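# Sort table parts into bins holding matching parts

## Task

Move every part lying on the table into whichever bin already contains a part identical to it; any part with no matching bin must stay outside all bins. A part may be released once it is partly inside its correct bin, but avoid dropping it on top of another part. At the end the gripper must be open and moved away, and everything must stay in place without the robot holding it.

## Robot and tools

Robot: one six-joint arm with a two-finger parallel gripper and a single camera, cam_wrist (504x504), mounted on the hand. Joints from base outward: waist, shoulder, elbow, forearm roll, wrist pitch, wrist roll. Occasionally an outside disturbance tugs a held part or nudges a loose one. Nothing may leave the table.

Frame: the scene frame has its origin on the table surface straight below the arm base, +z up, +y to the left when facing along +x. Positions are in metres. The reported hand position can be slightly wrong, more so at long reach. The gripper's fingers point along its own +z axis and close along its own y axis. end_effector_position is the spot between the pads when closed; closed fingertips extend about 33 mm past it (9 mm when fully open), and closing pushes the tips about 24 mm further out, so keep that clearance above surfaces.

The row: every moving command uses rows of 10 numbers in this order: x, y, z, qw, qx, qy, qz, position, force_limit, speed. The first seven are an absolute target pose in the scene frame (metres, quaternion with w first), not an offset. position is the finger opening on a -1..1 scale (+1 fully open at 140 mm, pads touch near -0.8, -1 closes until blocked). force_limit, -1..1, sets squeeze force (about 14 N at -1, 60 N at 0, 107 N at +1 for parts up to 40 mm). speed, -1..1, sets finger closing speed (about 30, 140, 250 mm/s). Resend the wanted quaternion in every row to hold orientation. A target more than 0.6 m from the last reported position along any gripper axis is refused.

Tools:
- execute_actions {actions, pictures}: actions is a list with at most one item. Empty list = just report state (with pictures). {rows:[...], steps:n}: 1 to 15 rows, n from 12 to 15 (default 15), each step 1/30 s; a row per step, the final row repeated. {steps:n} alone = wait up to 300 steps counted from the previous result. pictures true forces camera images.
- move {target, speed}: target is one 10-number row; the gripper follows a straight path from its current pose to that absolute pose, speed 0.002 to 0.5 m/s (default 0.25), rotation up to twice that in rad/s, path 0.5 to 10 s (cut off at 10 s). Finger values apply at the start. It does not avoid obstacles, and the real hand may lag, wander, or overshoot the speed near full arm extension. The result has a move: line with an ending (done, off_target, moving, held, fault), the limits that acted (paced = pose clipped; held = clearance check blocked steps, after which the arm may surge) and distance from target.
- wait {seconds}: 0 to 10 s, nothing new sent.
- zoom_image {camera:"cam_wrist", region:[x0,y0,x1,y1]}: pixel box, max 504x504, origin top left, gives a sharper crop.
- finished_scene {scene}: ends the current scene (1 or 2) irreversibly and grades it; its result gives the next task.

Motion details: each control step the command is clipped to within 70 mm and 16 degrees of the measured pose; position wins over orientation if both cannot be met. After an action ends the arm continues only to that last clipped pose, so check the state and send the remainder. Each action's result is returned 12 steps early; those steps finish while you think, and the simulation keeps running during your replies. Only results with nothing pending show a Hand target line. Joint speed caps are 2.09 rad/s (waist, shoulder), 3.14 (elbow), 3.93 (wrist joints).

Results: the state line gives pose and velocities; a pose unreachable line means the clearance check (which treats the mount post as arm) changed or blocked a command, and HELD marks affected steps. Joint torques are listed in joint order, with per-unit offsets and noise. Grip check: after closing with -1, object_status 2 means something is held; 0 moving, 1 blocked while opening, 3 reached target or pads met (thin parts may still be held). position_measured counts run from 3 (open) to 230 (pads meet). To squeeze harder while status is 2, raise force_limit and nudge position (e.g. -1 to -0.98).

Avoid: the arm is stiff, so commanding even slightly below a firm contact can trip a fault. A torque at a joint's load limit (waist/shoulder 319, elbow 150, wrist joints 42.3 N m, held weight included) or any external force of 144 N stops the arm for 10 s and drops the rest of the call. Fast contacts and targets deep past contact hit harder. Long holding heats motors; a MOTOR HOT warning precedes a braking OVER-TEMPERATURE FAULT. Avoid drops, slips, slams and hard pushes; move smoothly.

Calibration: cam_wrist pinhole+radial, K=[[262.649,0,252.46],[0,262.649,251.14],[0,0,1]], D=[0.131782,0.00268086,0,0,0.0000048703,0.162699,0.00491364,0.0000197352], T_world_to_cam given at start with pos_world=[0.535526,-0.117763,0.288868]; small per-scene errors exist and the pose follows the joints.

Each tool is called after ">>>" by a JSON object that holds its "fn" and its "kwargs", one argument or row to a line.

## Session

>>> {"fn": "move", "kwargs": {
  "target": [0.46,0.05,0.55,0,0.7071,-0.7071,0,1,0,0]
}}

Scene clock: 2.10 s of 12600.00 s.
end_effector_position=(+0.4597, +0.0508, +0.5497) position_measured=3 object_status=3 end_effector_quat_wxyz=(-0.000, +0.707, -0.707, -0.000) end_effector_velocity=(+0.001, +0.000, +0.001) end_effector_angular_velocity=(+0.000, +0.000, -0.000)
Joint positions: [ 0.03  -0.153  1.599  0.004  1.694  3.171]
Joint velocities: [ 0.001  0.002 -0.003  0.     0.001  0.001]
Joint torques (N m, as the joint torque sensors report them, + toward a larger angle): [ -1.46 -26.43 -43.     4.04  -0.46   0.15]
Hand target: +0.460, +0.051, +0.550; -0.000, +0.707, -0.707, -0.000
Off the commanded pose: 0.001 m, 0 deg.
move: done
camera_calibration (this result's frames):
cam_wrist: T_world_to_cam=[[-0.986449, 0.161469, -0.0290788, 0.473526], [0.13856, 0.914814, 0.379364, -0.2994], [0.0878571, 0.370194, -0.92479, 0.637206], [0, 0, 0, 1]] pos_world=[0.452611, -0.0384546, 0.716633]

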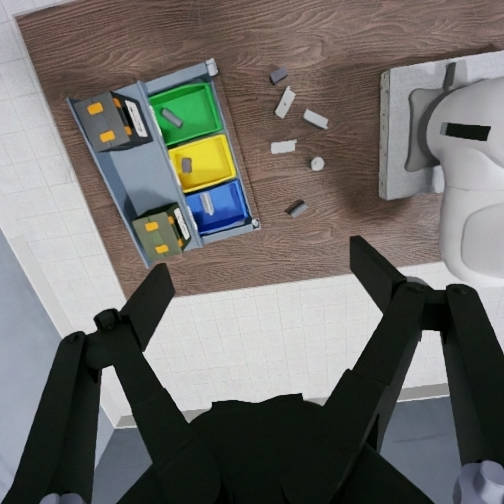

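Moving closer for a detailed view.

>>> {"fn": "move", "kwargs": {
  "target": [0.36,-0.10,0.28,0,0.7071,-0.7071,0,1,0,0]
}}

>>> {"fn": "zoom_image", "kwargs": {
  "camera": "cam_wrist",
  "region": [0,100,400,400]
}}

Scene clock: 4.17 s of 12600.00 s.
end_effector_position=(+0.3605, -0.1004, +0.2800) position_measured=3 object_status=3 end_effector_quat_wxyz=(+0.000, +0.707, -0.707, +0.000) end_effector_velocity=(+0.001, -0.001, +0.001) end_effector_angular_velocity=(-0.002, -0.003, -0.001)
Joint positions: [-0.367 -0.25   2.166  0.003  1.226  2.772]
Joint velocities: [-0.002 -0.001 -0.001 -0.001 -0.001 -0.001]
Joint torques (N m, as the joint torque sensors report them, + toward a larger angle): [ -1.05 -15.09 -40.77   3.85  -0.22   0.32]
Hand target: +0.360, -0.100, +0.280; +0.000, +0.707, -0.707, +0.000
Off the commanded pose: 0.001 m, 0 deg.
Kept back: nothing.
move: done
camera_calibration (this result's frames):
cam_wrist: T_world_to_cam=[[-0.986303, 0.162256, -0.0296491, 0.392359], [0.139224, 0.915339, 0.37785, -0.044731], [0.0884475, 0.368546, -0.925392, 0.452367], [0, 0, 0, 1]] pos_world=[0.353202, -0.189437, 0.447151]

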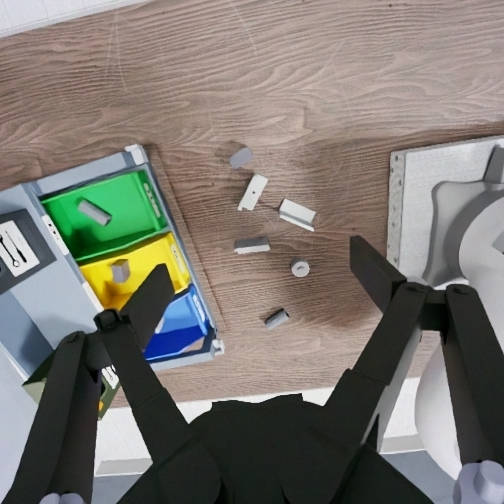

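Region (0, 100, 400, 400) of cam_wrist's 504x504 image, scaled by 1.260, with more detail than that image has; it fills the top 378 rows of this view, and the rest is white.

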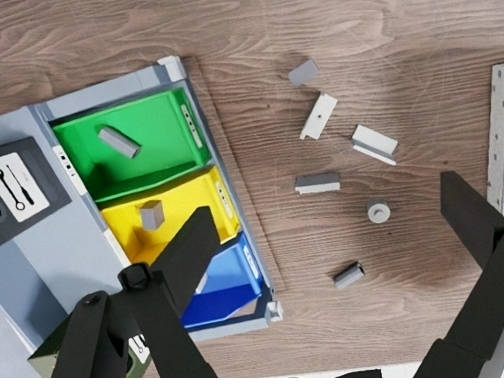

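>>> {"fn": "move", "kwargs": {
  "target": [0.399,-0.17,0.12,0,0.7071,-0.7071,0,-0.2,-1,0]
}}

Scene clock: 5.83 s of 12600.00 s.
end_effector_position=(+0.3990, -0.1701, +0.1198) position_measured=154 object_status=3 end_effector_quat_wxyz=(+0.000, +0.707, -0.707, +0.000) end_effector_velocity=(-0.001, -0.000, -0.001) end_effector_angular_velocity=(+0.001, +0.003, +0.001)
Joint positions: [-0.484  0.02   2.271  0.004  0.852  2.654]
Joint velocities: [-0.001  0.002  0.    -0.001  0.001 -0.002]
Joint torques (N m, as the joint torque sensors report them, + toward a larger angle): [ -0.72 -34.87 -32.1    3.14  -0.17   0.1 ]
Hand target: +0.399, -0.170, +0.120; +0.000, +0.707, -0.707, +0.000
Off the commanded pose: 0.000 m, 0 deg.
Kept back: nothing.
move: done
camera_calibration (this result's frames):
cam_wrist: T_world_to_cam=[[-0.986333, 0.162162, -0.0291552, 0.436902], [0.139295, 0.915229, 0.378091, 0.0740875], [0.0879955, 0.368862, -0.925309, 0.326541], [0, 0, 0, 1]] pos_world=[0.391877, -0.259104, 0.286877]

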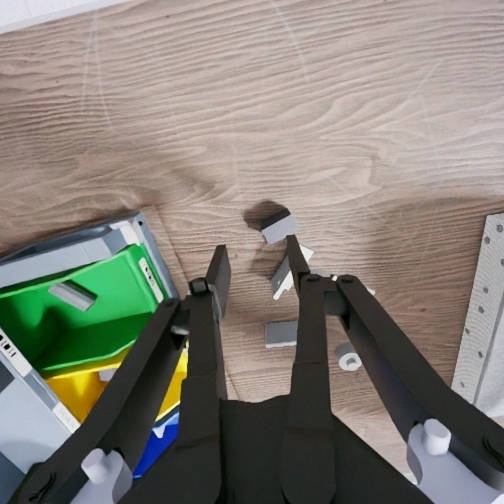

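>>> {"fn": "move", "kwargs": {
  "target": [0.385,-0.167,0.10,0,0.2588,-0.9659,0,-0.2,-1,0]
}}

Scene clock: 8.83 s of 12600.00 s.
end_effector_position=(+0.3850, -0.1671, +0.1000) position_measured=154 object_status=3 end_effector_quat_wxyz=(+0.000, -0.259, +0.966, +0.000) end_effector_velocity=(-0.000, -0.001, -0.000) end_effector_angular_velocity=(-0.003, +0.002, +0.004)
Joint positions: [-0.493  0.026  2.312  0.004  0.804  3.691]
Joint velocities: [ 0.001  0.001 -0.001 -0.005  0.001  0.001]
Joint torques (N m, as the joint torque sensors report them, + toward a larger angle): [ -2.94 -32.49 -31.35   3.27  -0.4   -0.12]
Hand target: +0.385, -0.167, +0.100; -0.000, -0.259, +0.966, -0.000
Off the commanded pose: 0.000 m, 0 deg.
Kept back: nothing.
move: done
camera_calibration (this result's frames):
cam_wrist: T_world_to_cam=[[-0.352797, 0.935241, -0.0292839, 0.307232], [0.862112, 0.337058, 0.378358, -0.29411], [0.363727, 0.108238, -0.925196, 0.158634], [0, 0, 0, 1]] pos_world=[0.304247, -0.205374, 0.267044]

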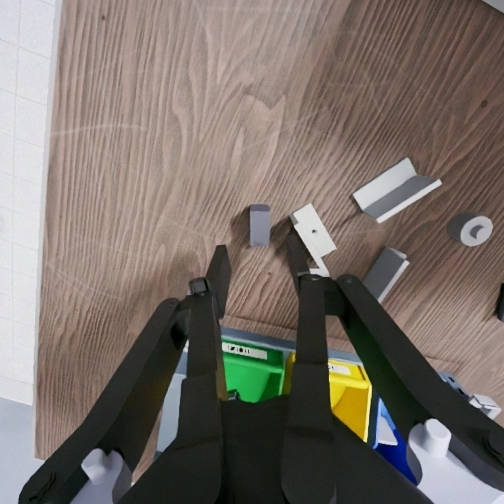

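>>> {"fn": "move", "kwargs": {
  "target": [0.385,-0.167,0.046,0,0.2588,-0.9659,0,-0.45,-1,0],
  "speed": 0.03
}}

>>> {"fn": "move", "kwargs": {
  "target": [0.385,-0.167,0.046,0,0.2588,-0.9659,0,-1,-0.5,-0.5]
}}

Scene clock: 11.43 s of 12600.00 s.
end_effector_position=(+0.3850, -0.1670, +0.0460) position_measured=186 object_status=3 end_effector_quat_wxyz=(-0.000, -0.259, +0.966, -0.000) end_effector_velocity=(-0.001, -0.000, -0.001) end_effector_angular_velocity=(+0.002, +0.003, -0.001)
Joint positions: [-0.492  0.116  2.356  0.005  0.671  3.691]
Joint velocities: [-0.002  0.002  0.001  0.    -0.    -0.001]
Joint torques (N m, as the joint torque sensors report them, + toward a larger angle): [ -1.01 -38.04 -27.09   2.63  -0.3    0.16]
Hand target: +0.385, -0.167, +0.046; -0.000, -0.259, +0.966, -0.000
Off the commanded pose: 0.000 m, 0 deg.
Kept back: nothing.
move: done
camera_calibration (this result's frames):
cam_wrist: T_world_to_cam=[[-0.352825, 0.935228, -0.0293794, 0.305659], [0.862124, 0.337128, 0.378269, -0.273677], [0.363673, 0.108134, -0.925229, 0.108643], [0, 0, 0, 1]] pos_world=[0.304277, -0.205345, 0.213024]

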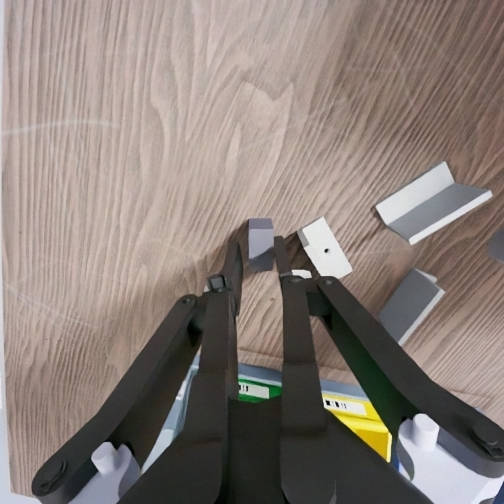

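Scene clock: 12.13 s of 12600.00 s.
end_effector_position=(+0.3850, -0.1670, +0.0460) position_measured=204 object_status=2 end_effector_quat_wxyz=(-0.000, -0.259, +0.966, +0.000) end_effector_velocity=(-0.001, +0.000, +0.000) end_effector_angular_velocity=(+0.000, +0.001, +0.001)
Joint positions: [-0.492  0.116  2.356  0.005  0.671  3.691]
Joint velocities: [-0.    -0.001  0.001  0.     0.001 -0.001]
Joint torques (N m, as the joint torque sensors report them, + toward a larger angle): [ -0.27 -31.9  -19.42   2.42   0.99   0.05]
Hand target: +0.385, -0.167, +0.046; -0.000, -0.259, +0.966, +0.000
Off the commanded pose: 0.000 m, 0 deg.
Kept back: nothing.
move: done
camera_calibration (this result's frames):
cam_wrist: T_world_to_cam=[[-0.352903, 0.935203, -0.0292406, 0.305627], [0.862122, 0.337153, 0.378251, -0.273663], [0.3636, 0.108277, -0.925241, 0.108692], [0, 0, 0, 1]] pos_world=[0.304268, -0.205326, 0.213017]

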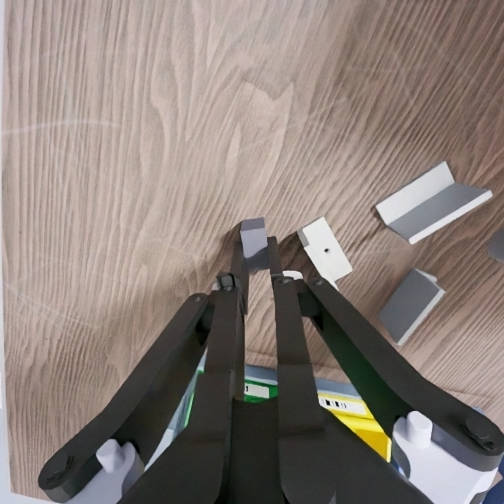

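>>> {"fn": "move", "kwargs": {
  "target": [0.385,-0.167,0.2,0,0.2588,-0.9659,0,-1,-0.5,-0.5],
  "speed": 0.1
}}

>>> {"fn": "move", "kwargs": {
  "target": [0.606,-0.04,0.2,0,0.7071,-0.7071,0,-1,-0.5,-0.5]
}}

Scene clock: 14.53 s of 12600.00 s.
end_effector_position=(+0.3849, -0.1669, +0.2001) position_measured=204 object_status=2 end_effector_quat_wxyz=(+0.000, -0.259, +0.966, +0.000) end_effector_velocity=(+0.000, -0.001, +0.001) end_effector_angular_velocity=(-0.001, -0.001, -0.001)
Joint positions: [-0.494 -0.101  2.207  0.004  1.037  3.692]
Joint velocities: [-0.001 -0.001 -0.002 -0.     0.001  0.   ]
Joint torques (N m, as the joint torque sensors report them, + toward a larger angle): [ -1.17 -26.11 -38.04   3.61  -0.29   0.08]
Hand target: +0.385, -0.167, +0.200; +0.000, -0.259, +0.966, +0.000
Off the commanded pose: 0.000 m, 0 deg.
Kept back: nothing.
move: done
camera_calibration (this result's frames):
cam_wrist: T_world_to_cam=[[-0.353073, 0.935141, -0.029163, 0.310054], [0.862009, 0.337262, 0.37841, -0.331915], [0.363702, 0.108467, -0.925179, 0.251324], [0, 0, 0, 1]] pos_world=[0.304179, -0.205262, 0.367162]

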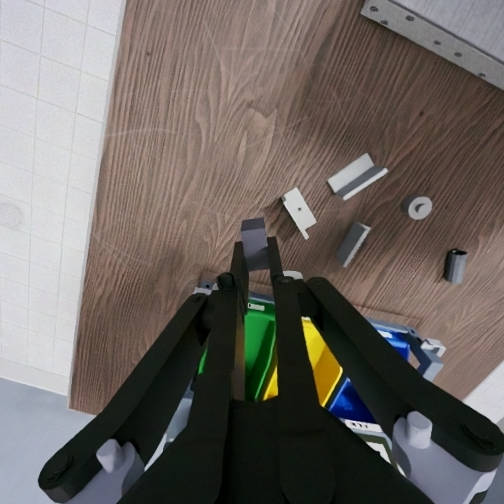

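Scene clock: 17.00 s of 12600.00 s.
end_effector_position=(+0.6058, -0.0394, +0.1999) position_measured=204 object_status=2 end_effector_quat_wxyz=(-0.000, +0.707, -0.707, -0.000) end_effector_velocity=(+0.000, +0.000, +0.001) end_effector_angular_velocity=(+0.001, -0.001, -0.001)
Joint positions: [-0.123  0.195  1.893  0.004  1.054  3.015]
Joint velocities: [-0.    -0.001 -0.001  0.001  0.001  0.   ]
Joint torques (N m, as the joint torque sensors report them, + toward a larger angle): [ -0.71 -55.58 -38.5    3.35  -0.28   0.08]
Hand target: +0.606, -0.039, +0.200; -0.000, +0.707, -0.707, -0.000
Off the commanded pose: 0.001 m, 0 deg.
Kept back: nothing.
move: done
camera_calibration (this result's frames):
cam_wrist: T_world_to_cam=[[-0.986365, 0.161969, -0.0291433, 0.621983], [0.139079, 0.915078, 0.378536, -0.104519], [0.0879795, 0.369321, -0.925128, 0.334316], [0, 0, 0, 1]] pos_world=[0.598625, -0.128569, 0.366976]

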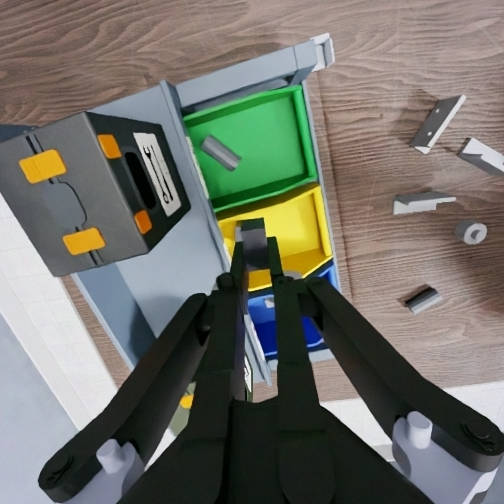

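>>> {"fn": "move", "kwargs": {
  "target": [0.57,-0.04,0.13,0,0.7071,-0.7071,0,-1,-0.5,-0.5],
  "speed": 0.1
}}

>>> {"fn": "move", "kwargs": {
  "target": [0.57,-0.04,0.13,0,0.7071,-0.7071,0,-0.2,-0.5,0]
}}

Scene clock: 18.47 s of 12600.00 s.
end_effector_position=(+0.5701, -0.0401, +0.1300) position_measured=204 object_status=2 end_effector_quat_wxyz=(+0.000, +0.707, -0.707, +0.000) end_effector_velocity=(+0.000, +0.001, -0.001) end_effector_angular_velocity=(+0.000, +0.000, +0.003)
Joint positions: [-0.131  0.211  2.023  0.004  0.907  3.006]
Joint velocities: [ 0.001  0.001  0.     0.    -0.001 -0.002]
Joint torques (N m, as the joint torque sensors report them, + toward a larger angle): [ -1.67 -53.47 -35.12   3.25  -0.63   0.23]
Hand target: +0.570, -0.040, +0.130; +0.000, +0.707, -0.707, +0.000
Off the commanded pose: 0.000 m, 0 deg.
Kept back: nothing.
move: done
camera_calibration (this result's frames):
cam_wrist: T_world_to_cam=[[-0.986351, 0.162016, -0.0293584, 0.58484], [0.139075, 0.915219, 0.378196, -0.07241], [0.0881432, 0.368951, -0.92526, 0.272909], [0, 0, 0, 1]] pos_world=[0.562873, -0.129173, 0.297067]

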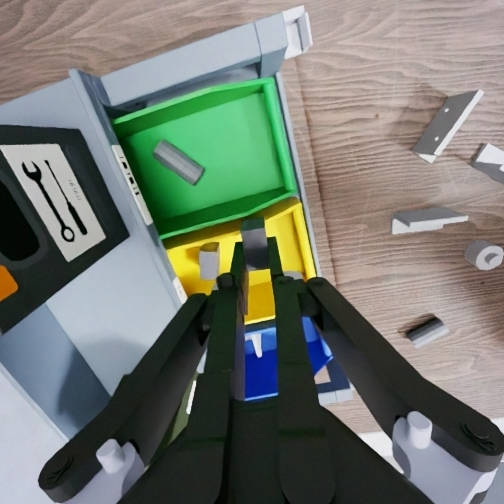

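Scene clock: 19.17 s of 12600.00 s.
end_effector_position=(+0.5700, -0.0401, +0.1299) position_measured=154 object_status=3 end_effector_quat_wxyz=(+0.000, +0.707, -0.707, +0.000) end_effector_velocity=(-0.001, +0.001, -0.001) end_effector_angular_velocity=(-0.001, +0.002, +0.004)
Joint positions: [-0.131  0.211  2.023  0.004  0.907  3.006]
Joint velocities: [ 0.002  0.     0.002 -0.001  0.    -0.002]
Joint torques (N m, as the joint torque sensors report them, + toward a larger angle): [ -1.74 -53.78 -34.33   3.34  -0.38   0.08]
Hand target: +0.570, -0.040, +0.130; +0.000, +0.707, -0.707, +0.000
Off the commanded pose: 0.000 m, 0 deg.
Kept back: nothing.
move: done
camera_calibration (this result's frames):
cam_wrist: T_world_to_cam=[[-0.986366, 0.161945, -0.0292604, 0.584762], [0.139046, 0.915224, 0.378195, -0.0723821], [0.0880265, 0.36897, -0.925264, 0.272929], [0, 0, 0, 1]] pos_world=[0.562829, -0.129156, 0.297016]

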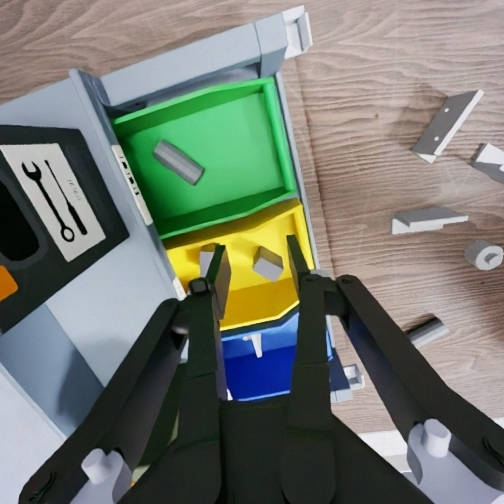

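>>> {"fn": "move", "kwargs": {
  "target": [0.57,-0.04,0.22,0,0.7071,-0.7071,0,-0.2,-0.5,0]
}}

>>> {"fn": "move", "kwargs": {
  "target": [0.36,0.10,0.12,0,0.2588,-0.9659,0,-0.2,-1,0]
}}

Scene clock: 20.53 s of 12600.00 s.
end_effector_position=(+0.5699, -0.0400, +0.2200) position_measured=154 object_status=3 end_effector_quat_wxyz=(-0.000, +0.707, -0.707, -0.000) end_effector_velocity=(+0.001, -0.001, +0.001) end_effector_angular_velocity=(-0.001, -0.001, -0.004)
Joint positions: [-0.132  0.124  1.936  0.004  1.081  3.006]
Joint velocities: [-0.002 -0.001 -0.002 -0.001  0.001  0.002]
Joint torques (N m, as the joint torque sensors report them, + toward a larger angle): [ -1.6  -48.94 -38.25   3.72  -0.39   0.16]
Hand target: +0.570, -0.040, +0.220; -0.000, +0.707, -0.707, -0.000
Off the commanded pose: 0.000 m, 0 deg.
Kept back: nothing.
move: done
camera_calibration (this result's frames):
cam_wrist: T_world_to_cam=[[-0.98638, 0.161859, -0.0292517, 0.587323], [0.13895, 0.915156, 0.378395, -0.106546], [0.0880165, 0.369177, -0.925182, 0.356221], [0, 0, 0, 1]] pos_world=[0.562775, -0.129066, 0.387066]

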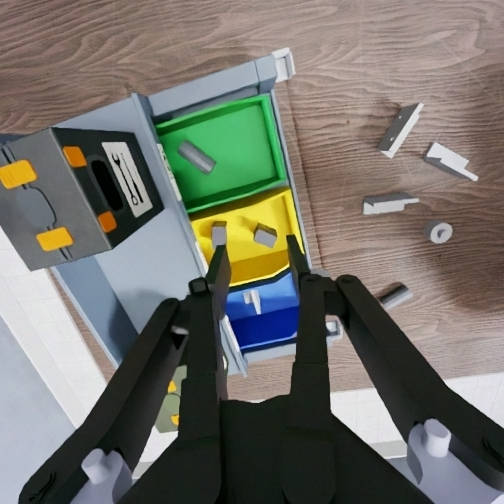

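Scene clock: 23.00 s of 12600.00 s.
end_effector_position=(+0.3598, +0.0999, +0.1200) position_measured=154 object_status=3 end_effector_quat_wxyz=(-0.000, -0.259, +0.966, +0.000) end_effector_velocity=(+0.001, +0.000, +0.001) end_effector_angular_velocity=(-0.002, -0.003, -0.000)
Joint positions: [ 0.176 -0.084  2.367  0.004  0.857  4.361]
Joint velocities: [ 0.002 -0.    -0.001 -0.003 -0.002  0.004]
Joint torques (N m, as the joint torque sensors report them, + toward a larger angle): [ -0.58 -23.14 -33.06   3.2   -0.28  -0.35]
Hand target: +0.360, +0.100, +0.120; -0.000, -0.259, +0.966, +0.000
Off the commanded pose: 0.000 m, 0 deg.
Kept back: nothing.
move: done
camera_calibration (this result's frames):
cam_wrist: T_world_to_cam=[[-0.352769, 0.935263, -0.0289425, 0.0492115], [0.862221, 0.336923, 0.378229, -0.369963], [0.363495, 0.108472, -0.92526, 0.157494], [0, 0, 0, 1]] pos_world=[0.279102, 0.0615396, 0.287078]

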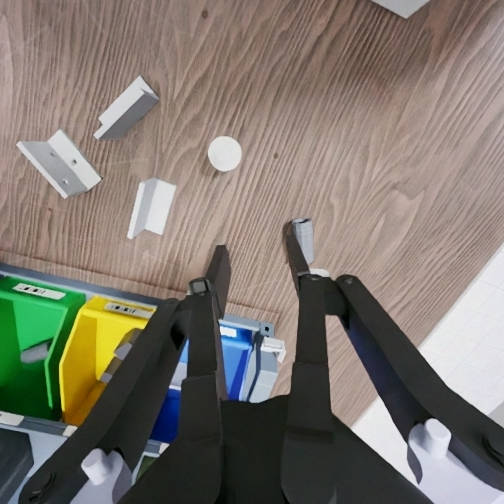

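>>> {"fn": "move", "kwargs": {
  "target": [0.3643,0.1478,0.10,0,0.2588,-0.9659,0,-0.3,-1,0]
}}

Scene clock: 24.17 s of 12600.00 s.
end_effector_position=(+0.3642, +0.1479, +0.1000) position_measured=167 object_status=3 end_effector_quat_wxyz=(-0.000, -0.259, +0.966, +0.000) end_effector_velocity=(-0.001, -0.000, +0.000) end_effector_angular_velocity=(-0.001, +0.001, +0.002)
Joint positions: [ 0.296 -0.02   2.356  0.004  0.804  4.481]
Joint velocities: [ 0.001 -0.     0.    -0.002  0.001  0.001]
Joint torques (N m, as the joint torque sensors report them, + toward a larger angle): [ -0.83 -28.02 -31.24   2.98  -0.44  -0.02]
Hand target: +0.364, +0.148, +0.100; -0.000, -0.259, +0.966, +0.000
Off the commanded pose: 0.000 m, 0 deg.
Kept back: nothing.
move: done
camera_calibration (this result's frames):
cam_wrist: T_world_to_cam=[[-0.35279, 0.935248, -0.029151, 0.00532538], [0.862161, 0.337011, 0.378289, -0.382332], [0.363618, 0.108324, -0.925229, 0.13214], [0, 0, 0, 1]] pos_world=[0.283462, 0.109556, 0.267047]

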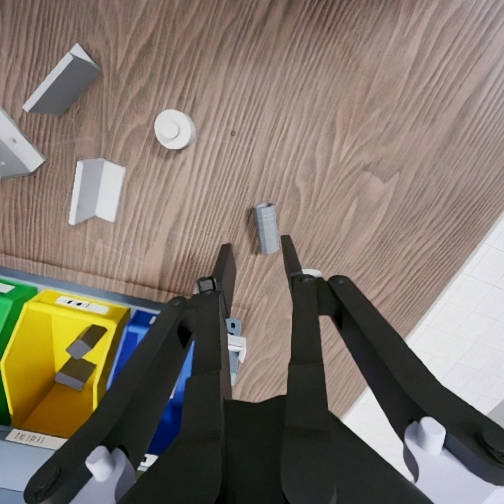

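Good enough; using the low-grip recipe.

>>> {"fn": "move", "kwargs": {
  "target": [0.3643,0.1478,0.043,0,0.2588,-0.9659,0,-0.3,-1,0],
  "speed": 0.04
}}

>>> {"fn": "move", "kwargs": {
  "target": [0.3643,0.1478,0.043,0,0.2588,-0.9659,0,-1,-1,-0.5]
}}

>>> {"fn": "move", "kwargs": {
  "target": [0.3643,0.1478,0.054,0,0.2588,-0.9659,0,-1,-1,-0.5],
  "speed": 0.005
}}

Scene clock: 26.23 s of 12600.00 s.
end_effector_position=(+0.3644, +0.1478, +0.0430) position_measured=167 object_status=3 end_effector_quat_wxyz=(+0.000, -0.259, +0.966, -0.000) end_effector_velocity=(-0.000, -0.000, -0.001) end_effector_angular_velocity=(-0.001, +0.001, +0.000)
Joint positions: [0.297 0.08  2.404 0.005 0.656 4.48 ]
Joint velocities: [ 0.     0.001  0.001 -0.001 -0.001  0.001]
Joint torques (N m, as the joint torque sensors report them, + toward a larger angle): [ -1.33 -33.04 -26.58   2.52  -0.43   0.07]
Hand target: +0.364, +0.148, +0.043; +0.000, -0.259, +0.966, -0.000
Off the commanded pose: 0.000 m, 0 deg.
Kept back: nothing.
move: done
camera_calibration (this result's frames):
cam_wrist: T_world_to_cam=[[-0.352816, 0.935231, -0.0294007, 0.00383973], [0.8621, 0.337121, 0.378329, -0.360851], [0.363737, 0.108134, -0.925204, 0.0793163], [0, 0, 0, 1]] pos_world=[0.283594, 0.109483, 0.210017]

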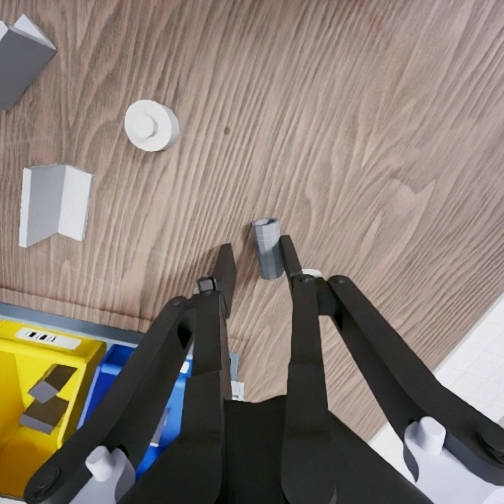

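Scene clock: 26.93 s of 12600.00 s.
end_effector_position=(+0.3643, +0.1478, +0.0430) position_measured=199 object_status=2 end_effector_quat_wxyz=(-0.000, -0.259, +0.966, -0.000) end_effector_velocity=(-0.000, -0.000, -0.000) end_effector_angular_velocity=(-0.001, +0.001, +0.000)
Joint positions: [0.297 0.08  2.404 0.005 0.656 4.48 ]
Joint velocities: [ 0.     0.001 -0.    -0.001 -0.     0.001]
Joint torques (N m, as the joint torque sensors report them, + toward a larger angle): [ -0.72 -32.46 -22.98   2.59   0.4    0.15]
Hand target: +0.364, +0.148, +0.043; -0.000, -0.259, +0.966, +0.000
Off the commanded pose: 0.000 m, 0 deg.
Kept back: nothing.
move: done
camera_calibration (this result's frames):
cam_wrist: T_world_to_cam=[[-0.352896, 0.935203, -0.0293055, 0.00383512], [0.862134, 0.337175, 0.378205, -0.360818], [0.363579, 0.108202, -0.925258, 0.0793806], [0, 0, 0, 1]] pos_world=[0.283565, 0.109483, 0.210023]

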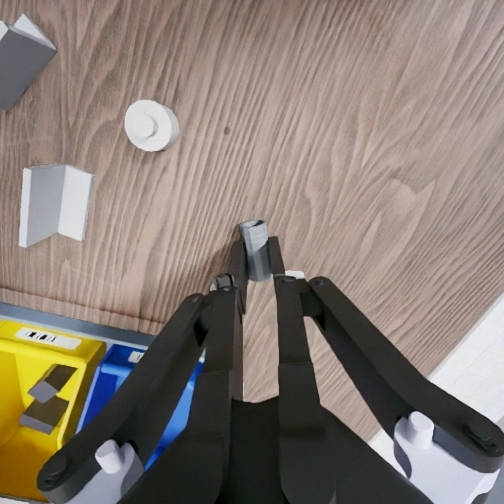

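Scene clock: 29.37 s of 12600.00 s.
end_effector_position=(+0.3643, +0.1478, +0.0540) position_measured=199 object_status=2 end_effector_quat_wxyz=(-0.000, -0.259, +0.966, +0.000) end_effector_velocity=(-0.000, +0.001, -0.000) end_effector_angular_velocity=(+0.000, +0.001, +0.001)
Joint positions: [0.297 0.059 2.396 0.005 0.685 4.48 ]
Joint velocities: [ 0.002  0.001 -0.001  0.     0.    -0.   ]
Joint torques (N m, as the joint torque sensors report them, + toward a larger angle): [ -0.93 -34.2  -27.82   2.59  -0.41   0.11]
Hand target: +0.364, +0.148, +0.054; -0.000, -0.259, +0.966, +0.000
Off the commanded pose: 0.000 m, 0 deg.
Kept back: nothing.
move: done
camera_calibration (this result's frames):
cam_wrist: T_world_to_cam=[[-0.352903, 0.935201, -0.0292971, 0.00415865], [0.862092, 0.337166, 0.378308, -0.364987], [0.363672, 0.108249, -0.925216, 0.0895675], [0, 0, 0, 1]] pos_world=[0.283546, 0.109476, 0.221069]

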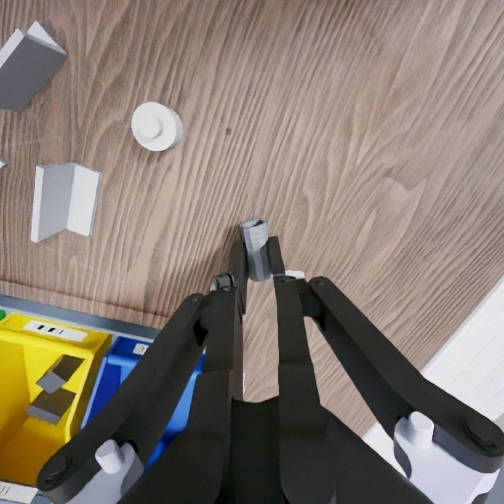

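>>> {"fn": "move", "kwargs": {
  "target": [0.3643,0.1478,0.054,0,0.2588,-0.9659,0,-0.98,-0.3,-0.5]
}}

>>> {"fn": "move", "kwargs": {
  "target": [0.3643,0.1478,0.2,0,0.2588,-0.9659,0,-0.98,-0.3,-0.5],
  "speed": 0.1
}}

>>> {"fn": "move", "kwargs": {
  "target": [0.598,-0.168,0.2,0,0.7071,-0.7071,0,-0.98,-0.3,-0.5]
}}

Scene clock: 30.67 s of 12600.00 s.
end_effector_position=(+0.3643, +0.1478, +0.0540) position_measured=202 object_status=2 end_effector_quat_wxyz=(+0.000, -0.259, +0.966, +0.000) end_effector_velocity=(-0.000, -0.000, +0.000) end_effector_angular_velocity=(-0.001, -0.000, +0.001)
Joint positions: [0.297 0.059 2.396 0.004 0.685 4.48 ]
Joint velocities: [ 0.    -0.001 -0.    -0.002  0.001  0.   ]
Joint torques (N m, as the joint torque sensors report them, + toward a larger angle): [ -0.9  -34.14 -27.46   2.61  -0.42  -0.02]
Hand target: +0.364, +0.148, +0.054; -0.000, -0.259, +0.966, -0.000
Off the commanded pose: 0.000 m, 0 deg.
Kept back: nothing.
move: done
camera_calibration (this result's frames):
cam_wrist: T_world_to_cam=[[-0.352889, 0.935206, -0.0293148, 0.00415998], [0.862093, 0.337159, 0.378311, -0.36499], [0.363683, 0.10823, -0.925214, 0.0895716], [0, 0, 0, 1]] pos_world=[0.283548, 0.109475, 0.221075]

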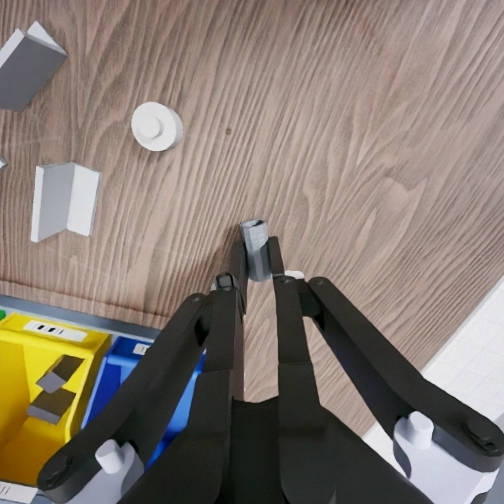

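Scene clock: 32.43 s of 12600.00 s.
end_effector_position=(+0.3642, +0.1478, +0.2001) position_measured=202 object_status=2 end_effector_quat_wxyz=(-0.000, -0.259, +0.966, +0.000) end_effector_velocity=(+0.000, +0.001, +0.001) end_effector_angular_velocity=(+0.001, -0.001, -0.000)
Joint positions: [ 0.296 -0.15   2.247  0.003  1.044  4.481]
Joint velocities: [ 0.001 -0.    -0.001  0.001 -0.001  0.001]
Joint torques (N m, as the joint torque sensors report them, + toward a larger angle): [ -0.44 -22.65 -37.21   3.57  -0.49   0.22]
Hand target: +0.364, +0.148, +0.200; -0.000, -0.259, +0.966, +0.000
Off the commanded pose: 0.000 m, 0 deg.
Kept back: nothing.
move: done
camera_calibration (this result's frames):
cam_wrist: T_world_to_cam=[[-0.353065, 0.935145, -0.0291387, 0.00841739], [0.862067, 0.337262, 0.37828, -0.420158], [0.363574, 0.108438, -0.925232, 0.224794], [0, 0, 0, 1]] pos_world=[0.283447, 0.109456, 0.367169]

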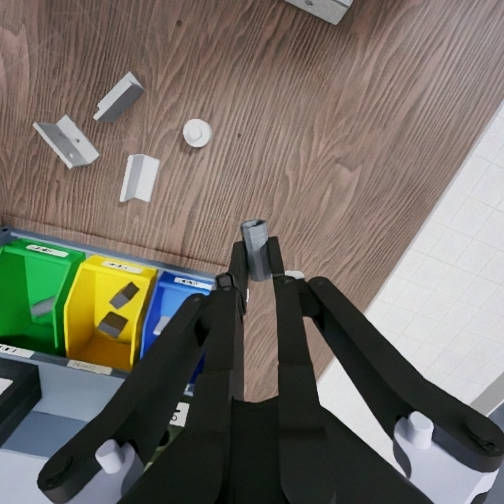

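Scene clock: 34.93 s of 12600.00 s.
end_effector_position=(+0.5986, -0.1681, +0.1999) position_measured=202 object_status=2 end_effector_quat_wxyz=(+0.000, +0.707, -0.707, +0.000) end_effector_velocity=(+0.001, -0.001, +0.001) end_effector_angular_velocity=(-0.000, -0.001, +0.000)
Joint positions: [-0.33   0.217  1.866  0.003  1.059  2.809]
Joint velocities: [-0.002 -0.    -0.002  0.     0.001 -0.002]
Joint torques (N m, as the joint torque sensors report them, + toward a larger angle): [ -1.1  -58.18 -38.19   3.57  -0.38  -0.07]
Hand target: +0.599, -0.168, +0.200; +0.000, +0.707, -0.707, +0.000
Off the commanded pose: 0.001 m, 0 deg.
Kept back: nothing.
move: done
camera_calibration (this result's frames):
cam_wrist: T_world_to_cam=[[-0.986348, 0.161948, -0.0298348, 0.635836], [0.13887, 0.915398, 0.377838, 0.0145219], [0.0885008, 0.368537, -0.925391, 0.382059], [0, 0, 0, 1]] pos_world=[0.591327, -0.257068, 0.367037]

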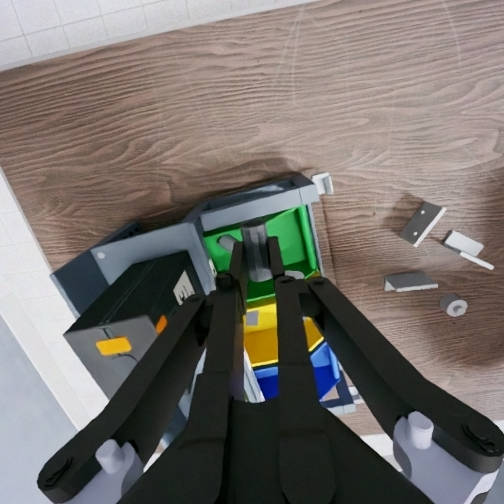

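>>> {"fn": "move", "kwargs": {
  "target": [0.595,-0.135,0.13,0,0.7071,-0.7071,0,-0.98,-0.3,-0.5],
  "speed": 0.1
}}

>>> {"fn": "move", "kwargs": {
  "target": [0.595,-0.135,0.13,0,0.7071,-0.7071,0,-0.2,-0.5,0]
}}

>>> {"fn": "move", "kwargs": {
  "target": [0.595,-0.135,0.25,0,0.7071,-0.7071,0,-0.2,-0.5,0]
}}

Scene clock: 38.90 s of 12600.00 s.
end_effector_position=(+0.5950, -0.1350, +0.1300) position_measured=202 object_status=2 end_effector_quat_wxyz=(-0.000, +0.707, -0.707, -0.000) end_effector_velocity=(-0.001, +0.001, -0.000) end_effector_angular_velocity=(+0.001, +0.001, +0.000)
Joint positions: [-0.28   0.266  1.951  0.004  0.925  2.857]
Joint velocities: [ 0.001 -0.001  0.001  0.001  0.     0.   ]
Joint torques (N m, as the joint torque sensors report them, + toward a larger angle): [ -0.95 -60.47 -34.49   3.32  -0.26   0.23]
Hand target: +0.595, -0.135, +0.130; +0.000, +0.707, -0.707, -0.000
Off the commanded pose: 0.000 m, 0 deg.
Kept back: nothing.
move: done
camera_calibration (this result's frames):
cam_wrist: T_world_to_cam=[[-0.986341, 0.162085, -0.0293229, 0.624808], [0.139139, 0.915155, 0.378327, 0.0109121], [0.088156, 0.36908, -0.925207, 0.305725], [0, 0, 0, 1]] pos_world=[0.587804, -0.224095, 0.297052]

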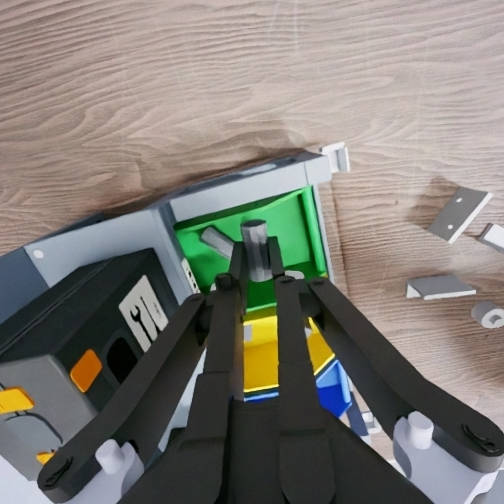

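Scene clock: 39.60 s of 12600.00 s.
end_effector_position=(+0.5950, -0.1350, +0.1300) position_measured=154 object_status=3 end_effector_quat_wxyz=(-0.000, +0.707, -0.707, -0.000) end_effector_velocity=(-0.002, +0.000, -0.002) end_effector_angular_velocity=(+0.002, +0.004, -0.002)
Joint positions: [-0.28   0.266  1.951  0.004  0.925  2.857]
Joint velocities: [-0.     0.002  0.002  0.     0.     0.002]
Joint torques (N m, as the joint torque sensors report them, + toward a larger angle): [ -1.09 -59.35 -34.09   3.21  -0.3    0.27]
Hand target: +0.595, -0.135, +0.130; +0.000, +0.707, -0.707, +0.000
Off the commanded pose: 0.000 m, 0 deg.
Kept back: nothing.
move: done
camera_calibration (this result's frames):
cam_wrist: T_world_to_cam=[[-0.986343, 0.162076, -0.0293134, 0.624802], [0.139134, 0.915155, 0.378328, 0.0109105], [0.0881441, 0.369083, -0.925207, 0.305719], [0, 0, 0, 1]] pos_world=[0.587803, -0.224085, 0.29704]

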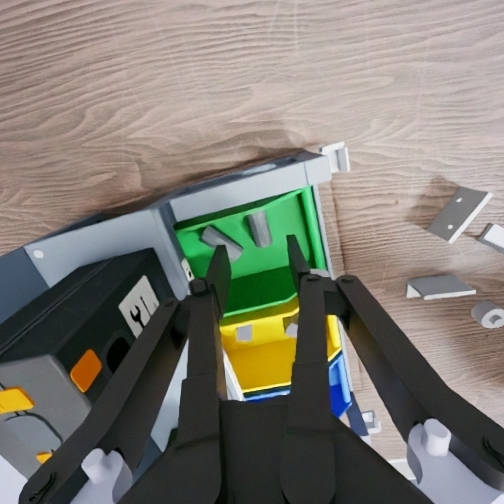

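Scene clock: 40.50 s of 12600.00 s.
end_effector_position=(+0.5949, -0.1350, +0.2500) position_measured=154 object_status=3 end_effector_quat_wxyz=(-0.000, +0.707, -0.707, -0.000) end_effector_velocity=(+0.000, +0.000, -0.000) end_effector_angular_velocity=(+0.000, -0.001, -0.002)
Joint positions: [-0.281  0.162  1.833  0.004  1.147  2.858]
Joint velocities: [ 0.     0.     0.     0.001 -0.001  0.002]
Joint torques (N m, as the joint torque sensors report them, + toward a larger angle): [ -0.91 -54.3  -40.05   3.75  -0.23   0.12]
Hand target: +0.595, -0.135, +0.250; -0.000, +0.707, -0.707, -0.000
Off the commanded pose: 0.000 m, 0 deg.
Kept back: nothing.
move: done
camera_calibration (this result's frames):
cam_wrist: T_world_to_cam=[[-0.986388, 0.161813, -0.0292606, 0.628227], [0.138905, 0.915166, 0.378386, -0.0344066], [0.0880062, 0.369171, -0.925185, 0.416859], [0, 0, 0, 1]] pos_world=[0.587769, -0.22406, 0.417073]

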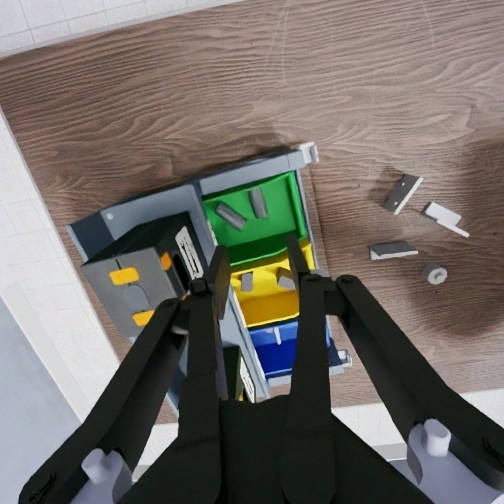

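>>> {"fn": "move", "kwargs": {
  "target": [0.56,0.03,0.25,0,0.7071,-0.7071,0,1,-0.5,0]
}}

Scene clock: 41.93 s of 12600.00 s.
end_effector_position=(+0.5597, +0.0301, +0.2500) position_measured=3 object_status=3 end_effector_quat_wxyz=(-0.000, +0.707, -0.707, -0.000) end_effector_velocity=(+0.000, +0.001, +0.000) end_effector_angular_velocity=(-0.000, +0.000, +0.000)
Joint positions: [-0.01   0.084  1.921  0.004  1.136  3.129]
Joint velocities: [ 0.001  0.001 -0.001 -0.     0.     0.001]
Joint torques (N m, as the joint torque sensors report them, + toward a larger angle): [ -1.48 -45.96 -39.25   3.75  -0.45  -0.04]
Hand target: +0.560, +0.030, +0.250; -0.000, +0.707, -0.707, -0.000
Off the commanded pose: 0.000 m, 0 deg.
Kept back: nothing.
move: done
camera_calibration (this result's frames):
cam_wrist: T_world_to_cam=[[-0.986348, 0.16208, -0.0291183, 0.566703], [0.139183, 0.915026, 0.378624, -0.180792], [0.0880114, 0.369402, -0.925092, 0.358969], [0, 0, 0, 1]] pos_world=[0.552536, -0.0590256, 0.417033]

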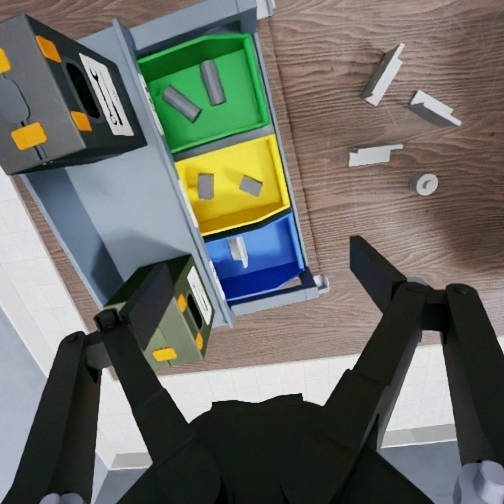

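>>> {"fn": "zoom_image", "kwargs": {
  "camera": "cam_wrist",
  "region": [190,20,490,310]
}}

Region (190, 20, 490, 310) of cam_wrist's 504x504 image, scaled by 1.680, with more detail than that image has; it fills the top 487 rows of this view, and the rest is white.

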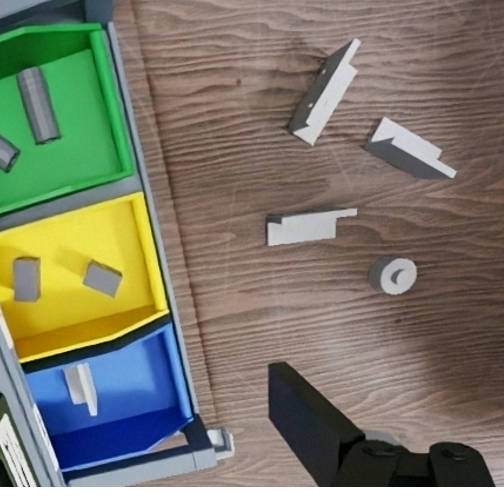

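>>> {"fn": "move", "kwargs": {
  "target": [0.59,0.05,0.16,0,0.7071,-0.7071,0,1,-0.5,0]
}}

Scene clock: 44.83 s of 12600.00 s.
end_effector_position=(+0.5898, +0.0500, +0.1599) position_measured=3 object_status=3 end_effector_quat_wxyz=(+0.000, +0.707, -0.707, -0.000) end_effector_velocity=(+0.001, +0.000, -0.001) end_effector_angular_velocity=(-0.001, +0.001, +0.002)
Joint positions: [0.025 0.209 1.959 0.004 0.973 3.164]
Joint velocities: [ 0.001  0.002 -0.001 -0.001  0.    -0.001]
Joint torques (N m, as the joint torque sensors report them, + toward a larger angle): [ -1.18 -55.48 -36.04   3.41  -0.34   0.17]
Hand target: +0.590, +0.050, +0.160; +0.000, +0.707, -0.707, +0.000
Off the commanded pose: 0.000 m, 0 deg.
Kept back: nothing.
move: done
camera_calibration (this result's frames):
cam_wrist: T_world_to_cam=[[-0.986348, 0.162086, -0.0290934, 0.590562], [0.139232, 0.915169, 0.378259, -0.169063], [0.0879358, 0.369044, -0.925243, 0.265656], [0, 0, 0, 1]] pos_world=[0.582678, -0.0390397, 0.326927]

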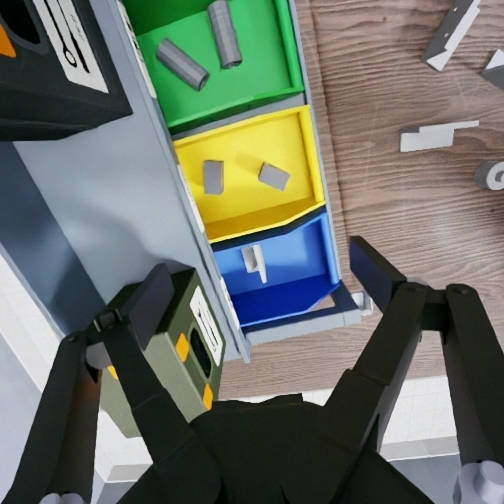

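>>> {"fn": "zoom_image", "kwargs": {
  "camera": "cam_wrist",
  "region": [200,215,350,325]
}}

Region (200, 215, 350, 325) of cam_wrist's 504x504 image, scaled by 3.360, with more detail than that image has; it fills the top 370 rows of this view, and the rest is white.

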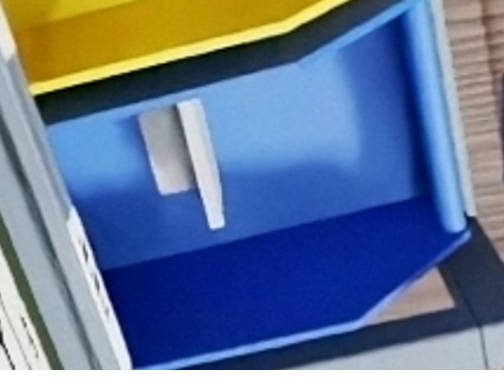

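>>> {"fn": "move", "kwargs": {
  "target": [0.38,-0.064,0.12,0,1,0,0,-0.2,-1,0]
}}

Scene clock: 48.97 s of 12600.00 s.
end_effector_position=(+0.3802, -0.0646, +0.1200) position_measured=154 object_status=3 end_effector_quat_wxyz=(+0.000, +1.000, -0.000, +0.000) end_effector_velocity=(-0.000, +0.000, -0.000) end_effector_angular_velocity=(+0.000, -0.002, +0.002)
Joint positions: [-0.259 -0.061  2.348  0.004  0.855  1.308]
Joint velocities: [-0.    -0.001  0.001  0.001 -0.002 -0.003]
Joint torques (N m, as the joint torque sensors report them, + toward a larger angle): [  0.02 -26.12 -33.19   2.85  -0.41   0.07]
Hand target: +0.380, -0.065, +0.120; +0.000, +1.000, -0.000, +0.000
Off the commanded pose: 0.001 m, 0 deg.
Kept back: nothing.
move: done
camera_calibration (this result's frames):
cam_wrist: T_world_to_cam=[[-0.162055, -0.986358, -0.0289035, 0.0136354], [-0.915205, 0.139284, 0.378153, 0.330935], [-0.368969, 0.0877342, -0.925292, 0.445117], [0, 0, 0, 1]] pos_world=[0.469317, -0.0716964, 0.287114]

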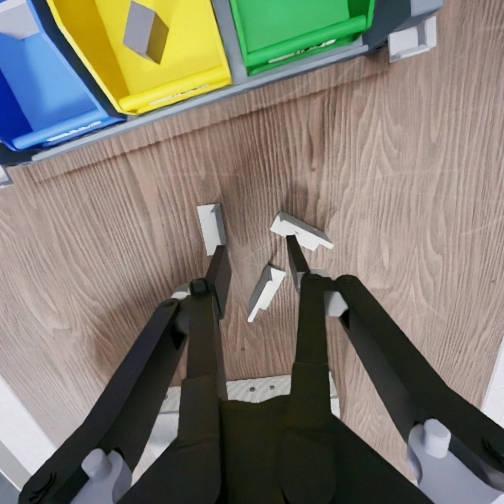

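>>> {"fn": "move", "kwargs": {
  "target": [0.38,-0.002,0.10,0,1,0,0,-0.2,-1,0]
}}

Scene clock: 50.00 s of 12600.00 s.
end_effector_position=(+0.3799, -0.0019, +0.1000) position_measured=154 object_status=3 end_effector_quat_wxyz=(-0.000, +1.000, -0.000, -0.000) end_effector_velocity=(+0.001, -0.000, +0.000) end_effector_angular_velocity=(-0.000, -0.001, -0.001)
Joint positions: [-0.098 -0.04   2.377  0.005  0.805  1.468]
Joint velocities: [ 0.     0.001 -0.001 -0.    -0.001  0.001]
Joint torques (N m, as the joint torque sensors report them, + toward a larger angle): [ -1.4  -26.52 -31.31   2.87  -0.35   0.35]
Hand target: +0.380, -0.002, +0.100; -0.000, +1.000, -0.000, -0.000
Off the commanded pose: 0.000 m, 0 deg.
Kept back: nothing.
move: done
camera_calibration (this result's frames):
cam_wrist: T_world_to_cam=[[-0.162089, -0.986335, -0.0295079, 0.0749146], [-0.915109, 0.139062, 0.378467, 0.329371], [-0.369192, 0.0883485, -0.925144, 0.420956], [0, 0, 0, 1]] pos_world=[0.468966, -0.00910288, 0.266999]

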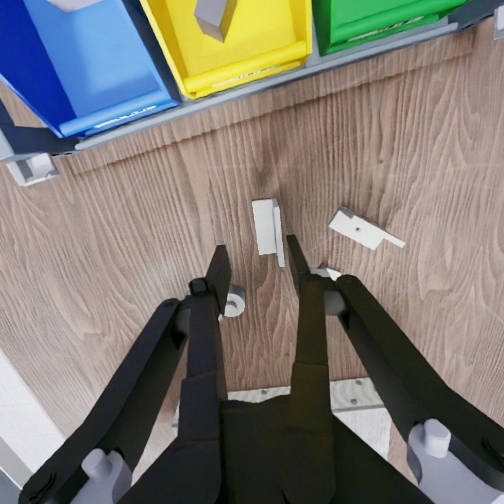

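>>> {"fn": "move", "kwargs": {
  "target": [0.38,-0.002,0.044,0,1,0,0,-0.2,-1,0],
  "speed": 0.04
}}

>>> {"fn": "move", "kwargs": {
  "target": [0.38,-0.002,0.044,0,1,0,0,-1,-1,-0.5]
}}

>>> {"fn": "move", "kwargs": {
  "target": [0.38,-0.002,0.055,0,1,0,0,-1,-1,-0.5],
  "speed": 0.005
}}

Scene clock: 52.17 s of 12600.00 s.
end_effector_position=(+0.3800, -0.0020, +0.0440) position_measured=154 object_status=3 end_effector_quat_wxyz=(+0.000, +1.000, -0.000, +0.000) end_effector_velocity=(+0.000, -0.001, +0.000) end_effector_angular_velocity=(-0.000, -0.003, +0.000)
Joint positions: [-0.097  0.06   2.425  0.005  0.656  1.468]
Joint velocities: [-0.002 -0.002  0.001 -0.    -0.002 -0.002]
Joint torques (N m, as the joint torque sensors report them, + toward a larger angle): [ -1.59 -33.69 -26.94   2.69  -0.67   0.11]
Hand target: +0.380, -0.002, +0.044; +0.000, +1.000, -0.000, -0.000
Off the commanded pose: 0.000 m, 0 deg.
Kept back: nothing.
move: done
camera_calibration (this result's frames):
cam_wrist: T_world_to_cam=[[-0.162044, -0.98635, -0.0292328, 0.0731081], [-0.915174, 0.13914, 0.378282, 0.350791], [-0.369051, 0.0880515, -0.925229, 0.369185], [0, 0, 0, 1]] pos_world=[0.46913, -0.00920607, 0.21102]

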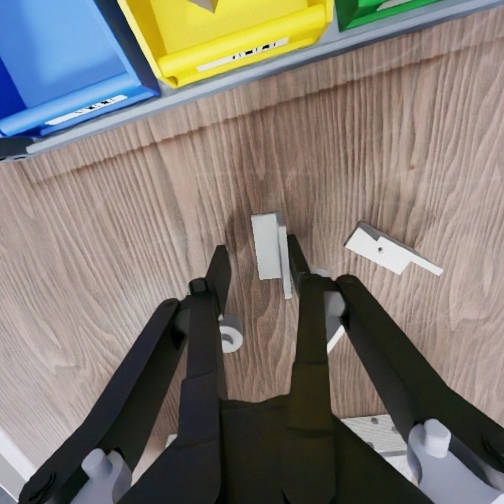

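Scene clock: 52.90 s of 12600.00 s.
end_effector_position=(+0.3800, -0.0020, +0.0440) position_measured=223 object_status=2 end_effector_quat_wxyz=(-0.000, +1.000, +0.000, -0.000) end_effector_velocity=(-0.000, +0.000, +0.000) end_effector_angular_velocity=(+0.001, +0.000, +0.001)
Joint positions: [-0.097  0.06   2.425  0.005  0.656  1.468]
Joint velocities: [ 0.    -0.     0.     0.001  0.001 -0.002]
Joint torques (N m, as the joint torque sensors report them, + toward a larger angle): [ -1.36 -30.95 -26.94   2.65  -0.31   0.11]
Hand target: +0.380, -0.002, +0.044; -0.000, +1.000, +0.000, -0.000
Off the commanded pose: 0.000 m, 0 deg.
Kept back: nothing.
move: done
camera_calibration (this result's frames):
cam_wrist: T_world_to_cam=[[-0.161972, -0.98636, -0.0293101, 0.0731089], [-0.915128, 0.13903, 0.378432, 0.350701], [-0.369195, 0.088118, -0.925165, 0.369205], [0, 0, 0, 1]] pos_world=[0.469087, -0.00917974, 0.211001]

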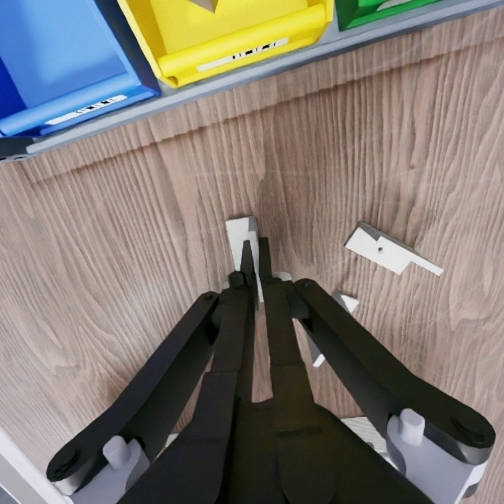

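Scene clock: 55.33 s of 12600.00 s.
end_effector_position=(+0.3800, -0.0020, +0.0550) position_measured=223 object_status=2 end_effector_quat_wxyz=(-0.000, +1.000, +0.000, -0.000) end_effector_velocity=(-0.002, +0.000, -0.001) end_effector_angular_velocity=(+0.000, +0.004, +0.001)
Joint positions: [-0.098  0.039  2.416  0.005  0.686  1.468]
Joint velocities: [-0.     0.001  0.002 -0.     0.001 -0.   ]
Joint torques (N m, as the joint torque sensors report them, + toward a larger angle): [ -0.78 -31.57 -27.65   2.63  -0.43   0.17]
Hand target: +0.380, -0.002, +0.055; -0.000, +1.000, +0.000, +0.000
Off the commanded pose: 0.000 m, 0 deg.
Kept back: nothing.
move: done
camera_calibration (this result's frames):
cam_wrist: T_world_to_cam=[[-0.161954, -0.986362, -0.0293327, 0.0734316], [-0.915179, 0.139016, 0.378315, 0.346559], [-0.369078, 0.0881142, -0.925212, 0.379397], [0, 0, 0, 1]] pos_world=[0.469083, -0.00917722, 0.222069]

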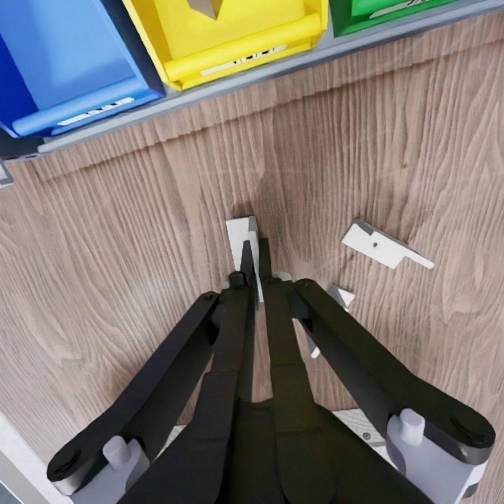

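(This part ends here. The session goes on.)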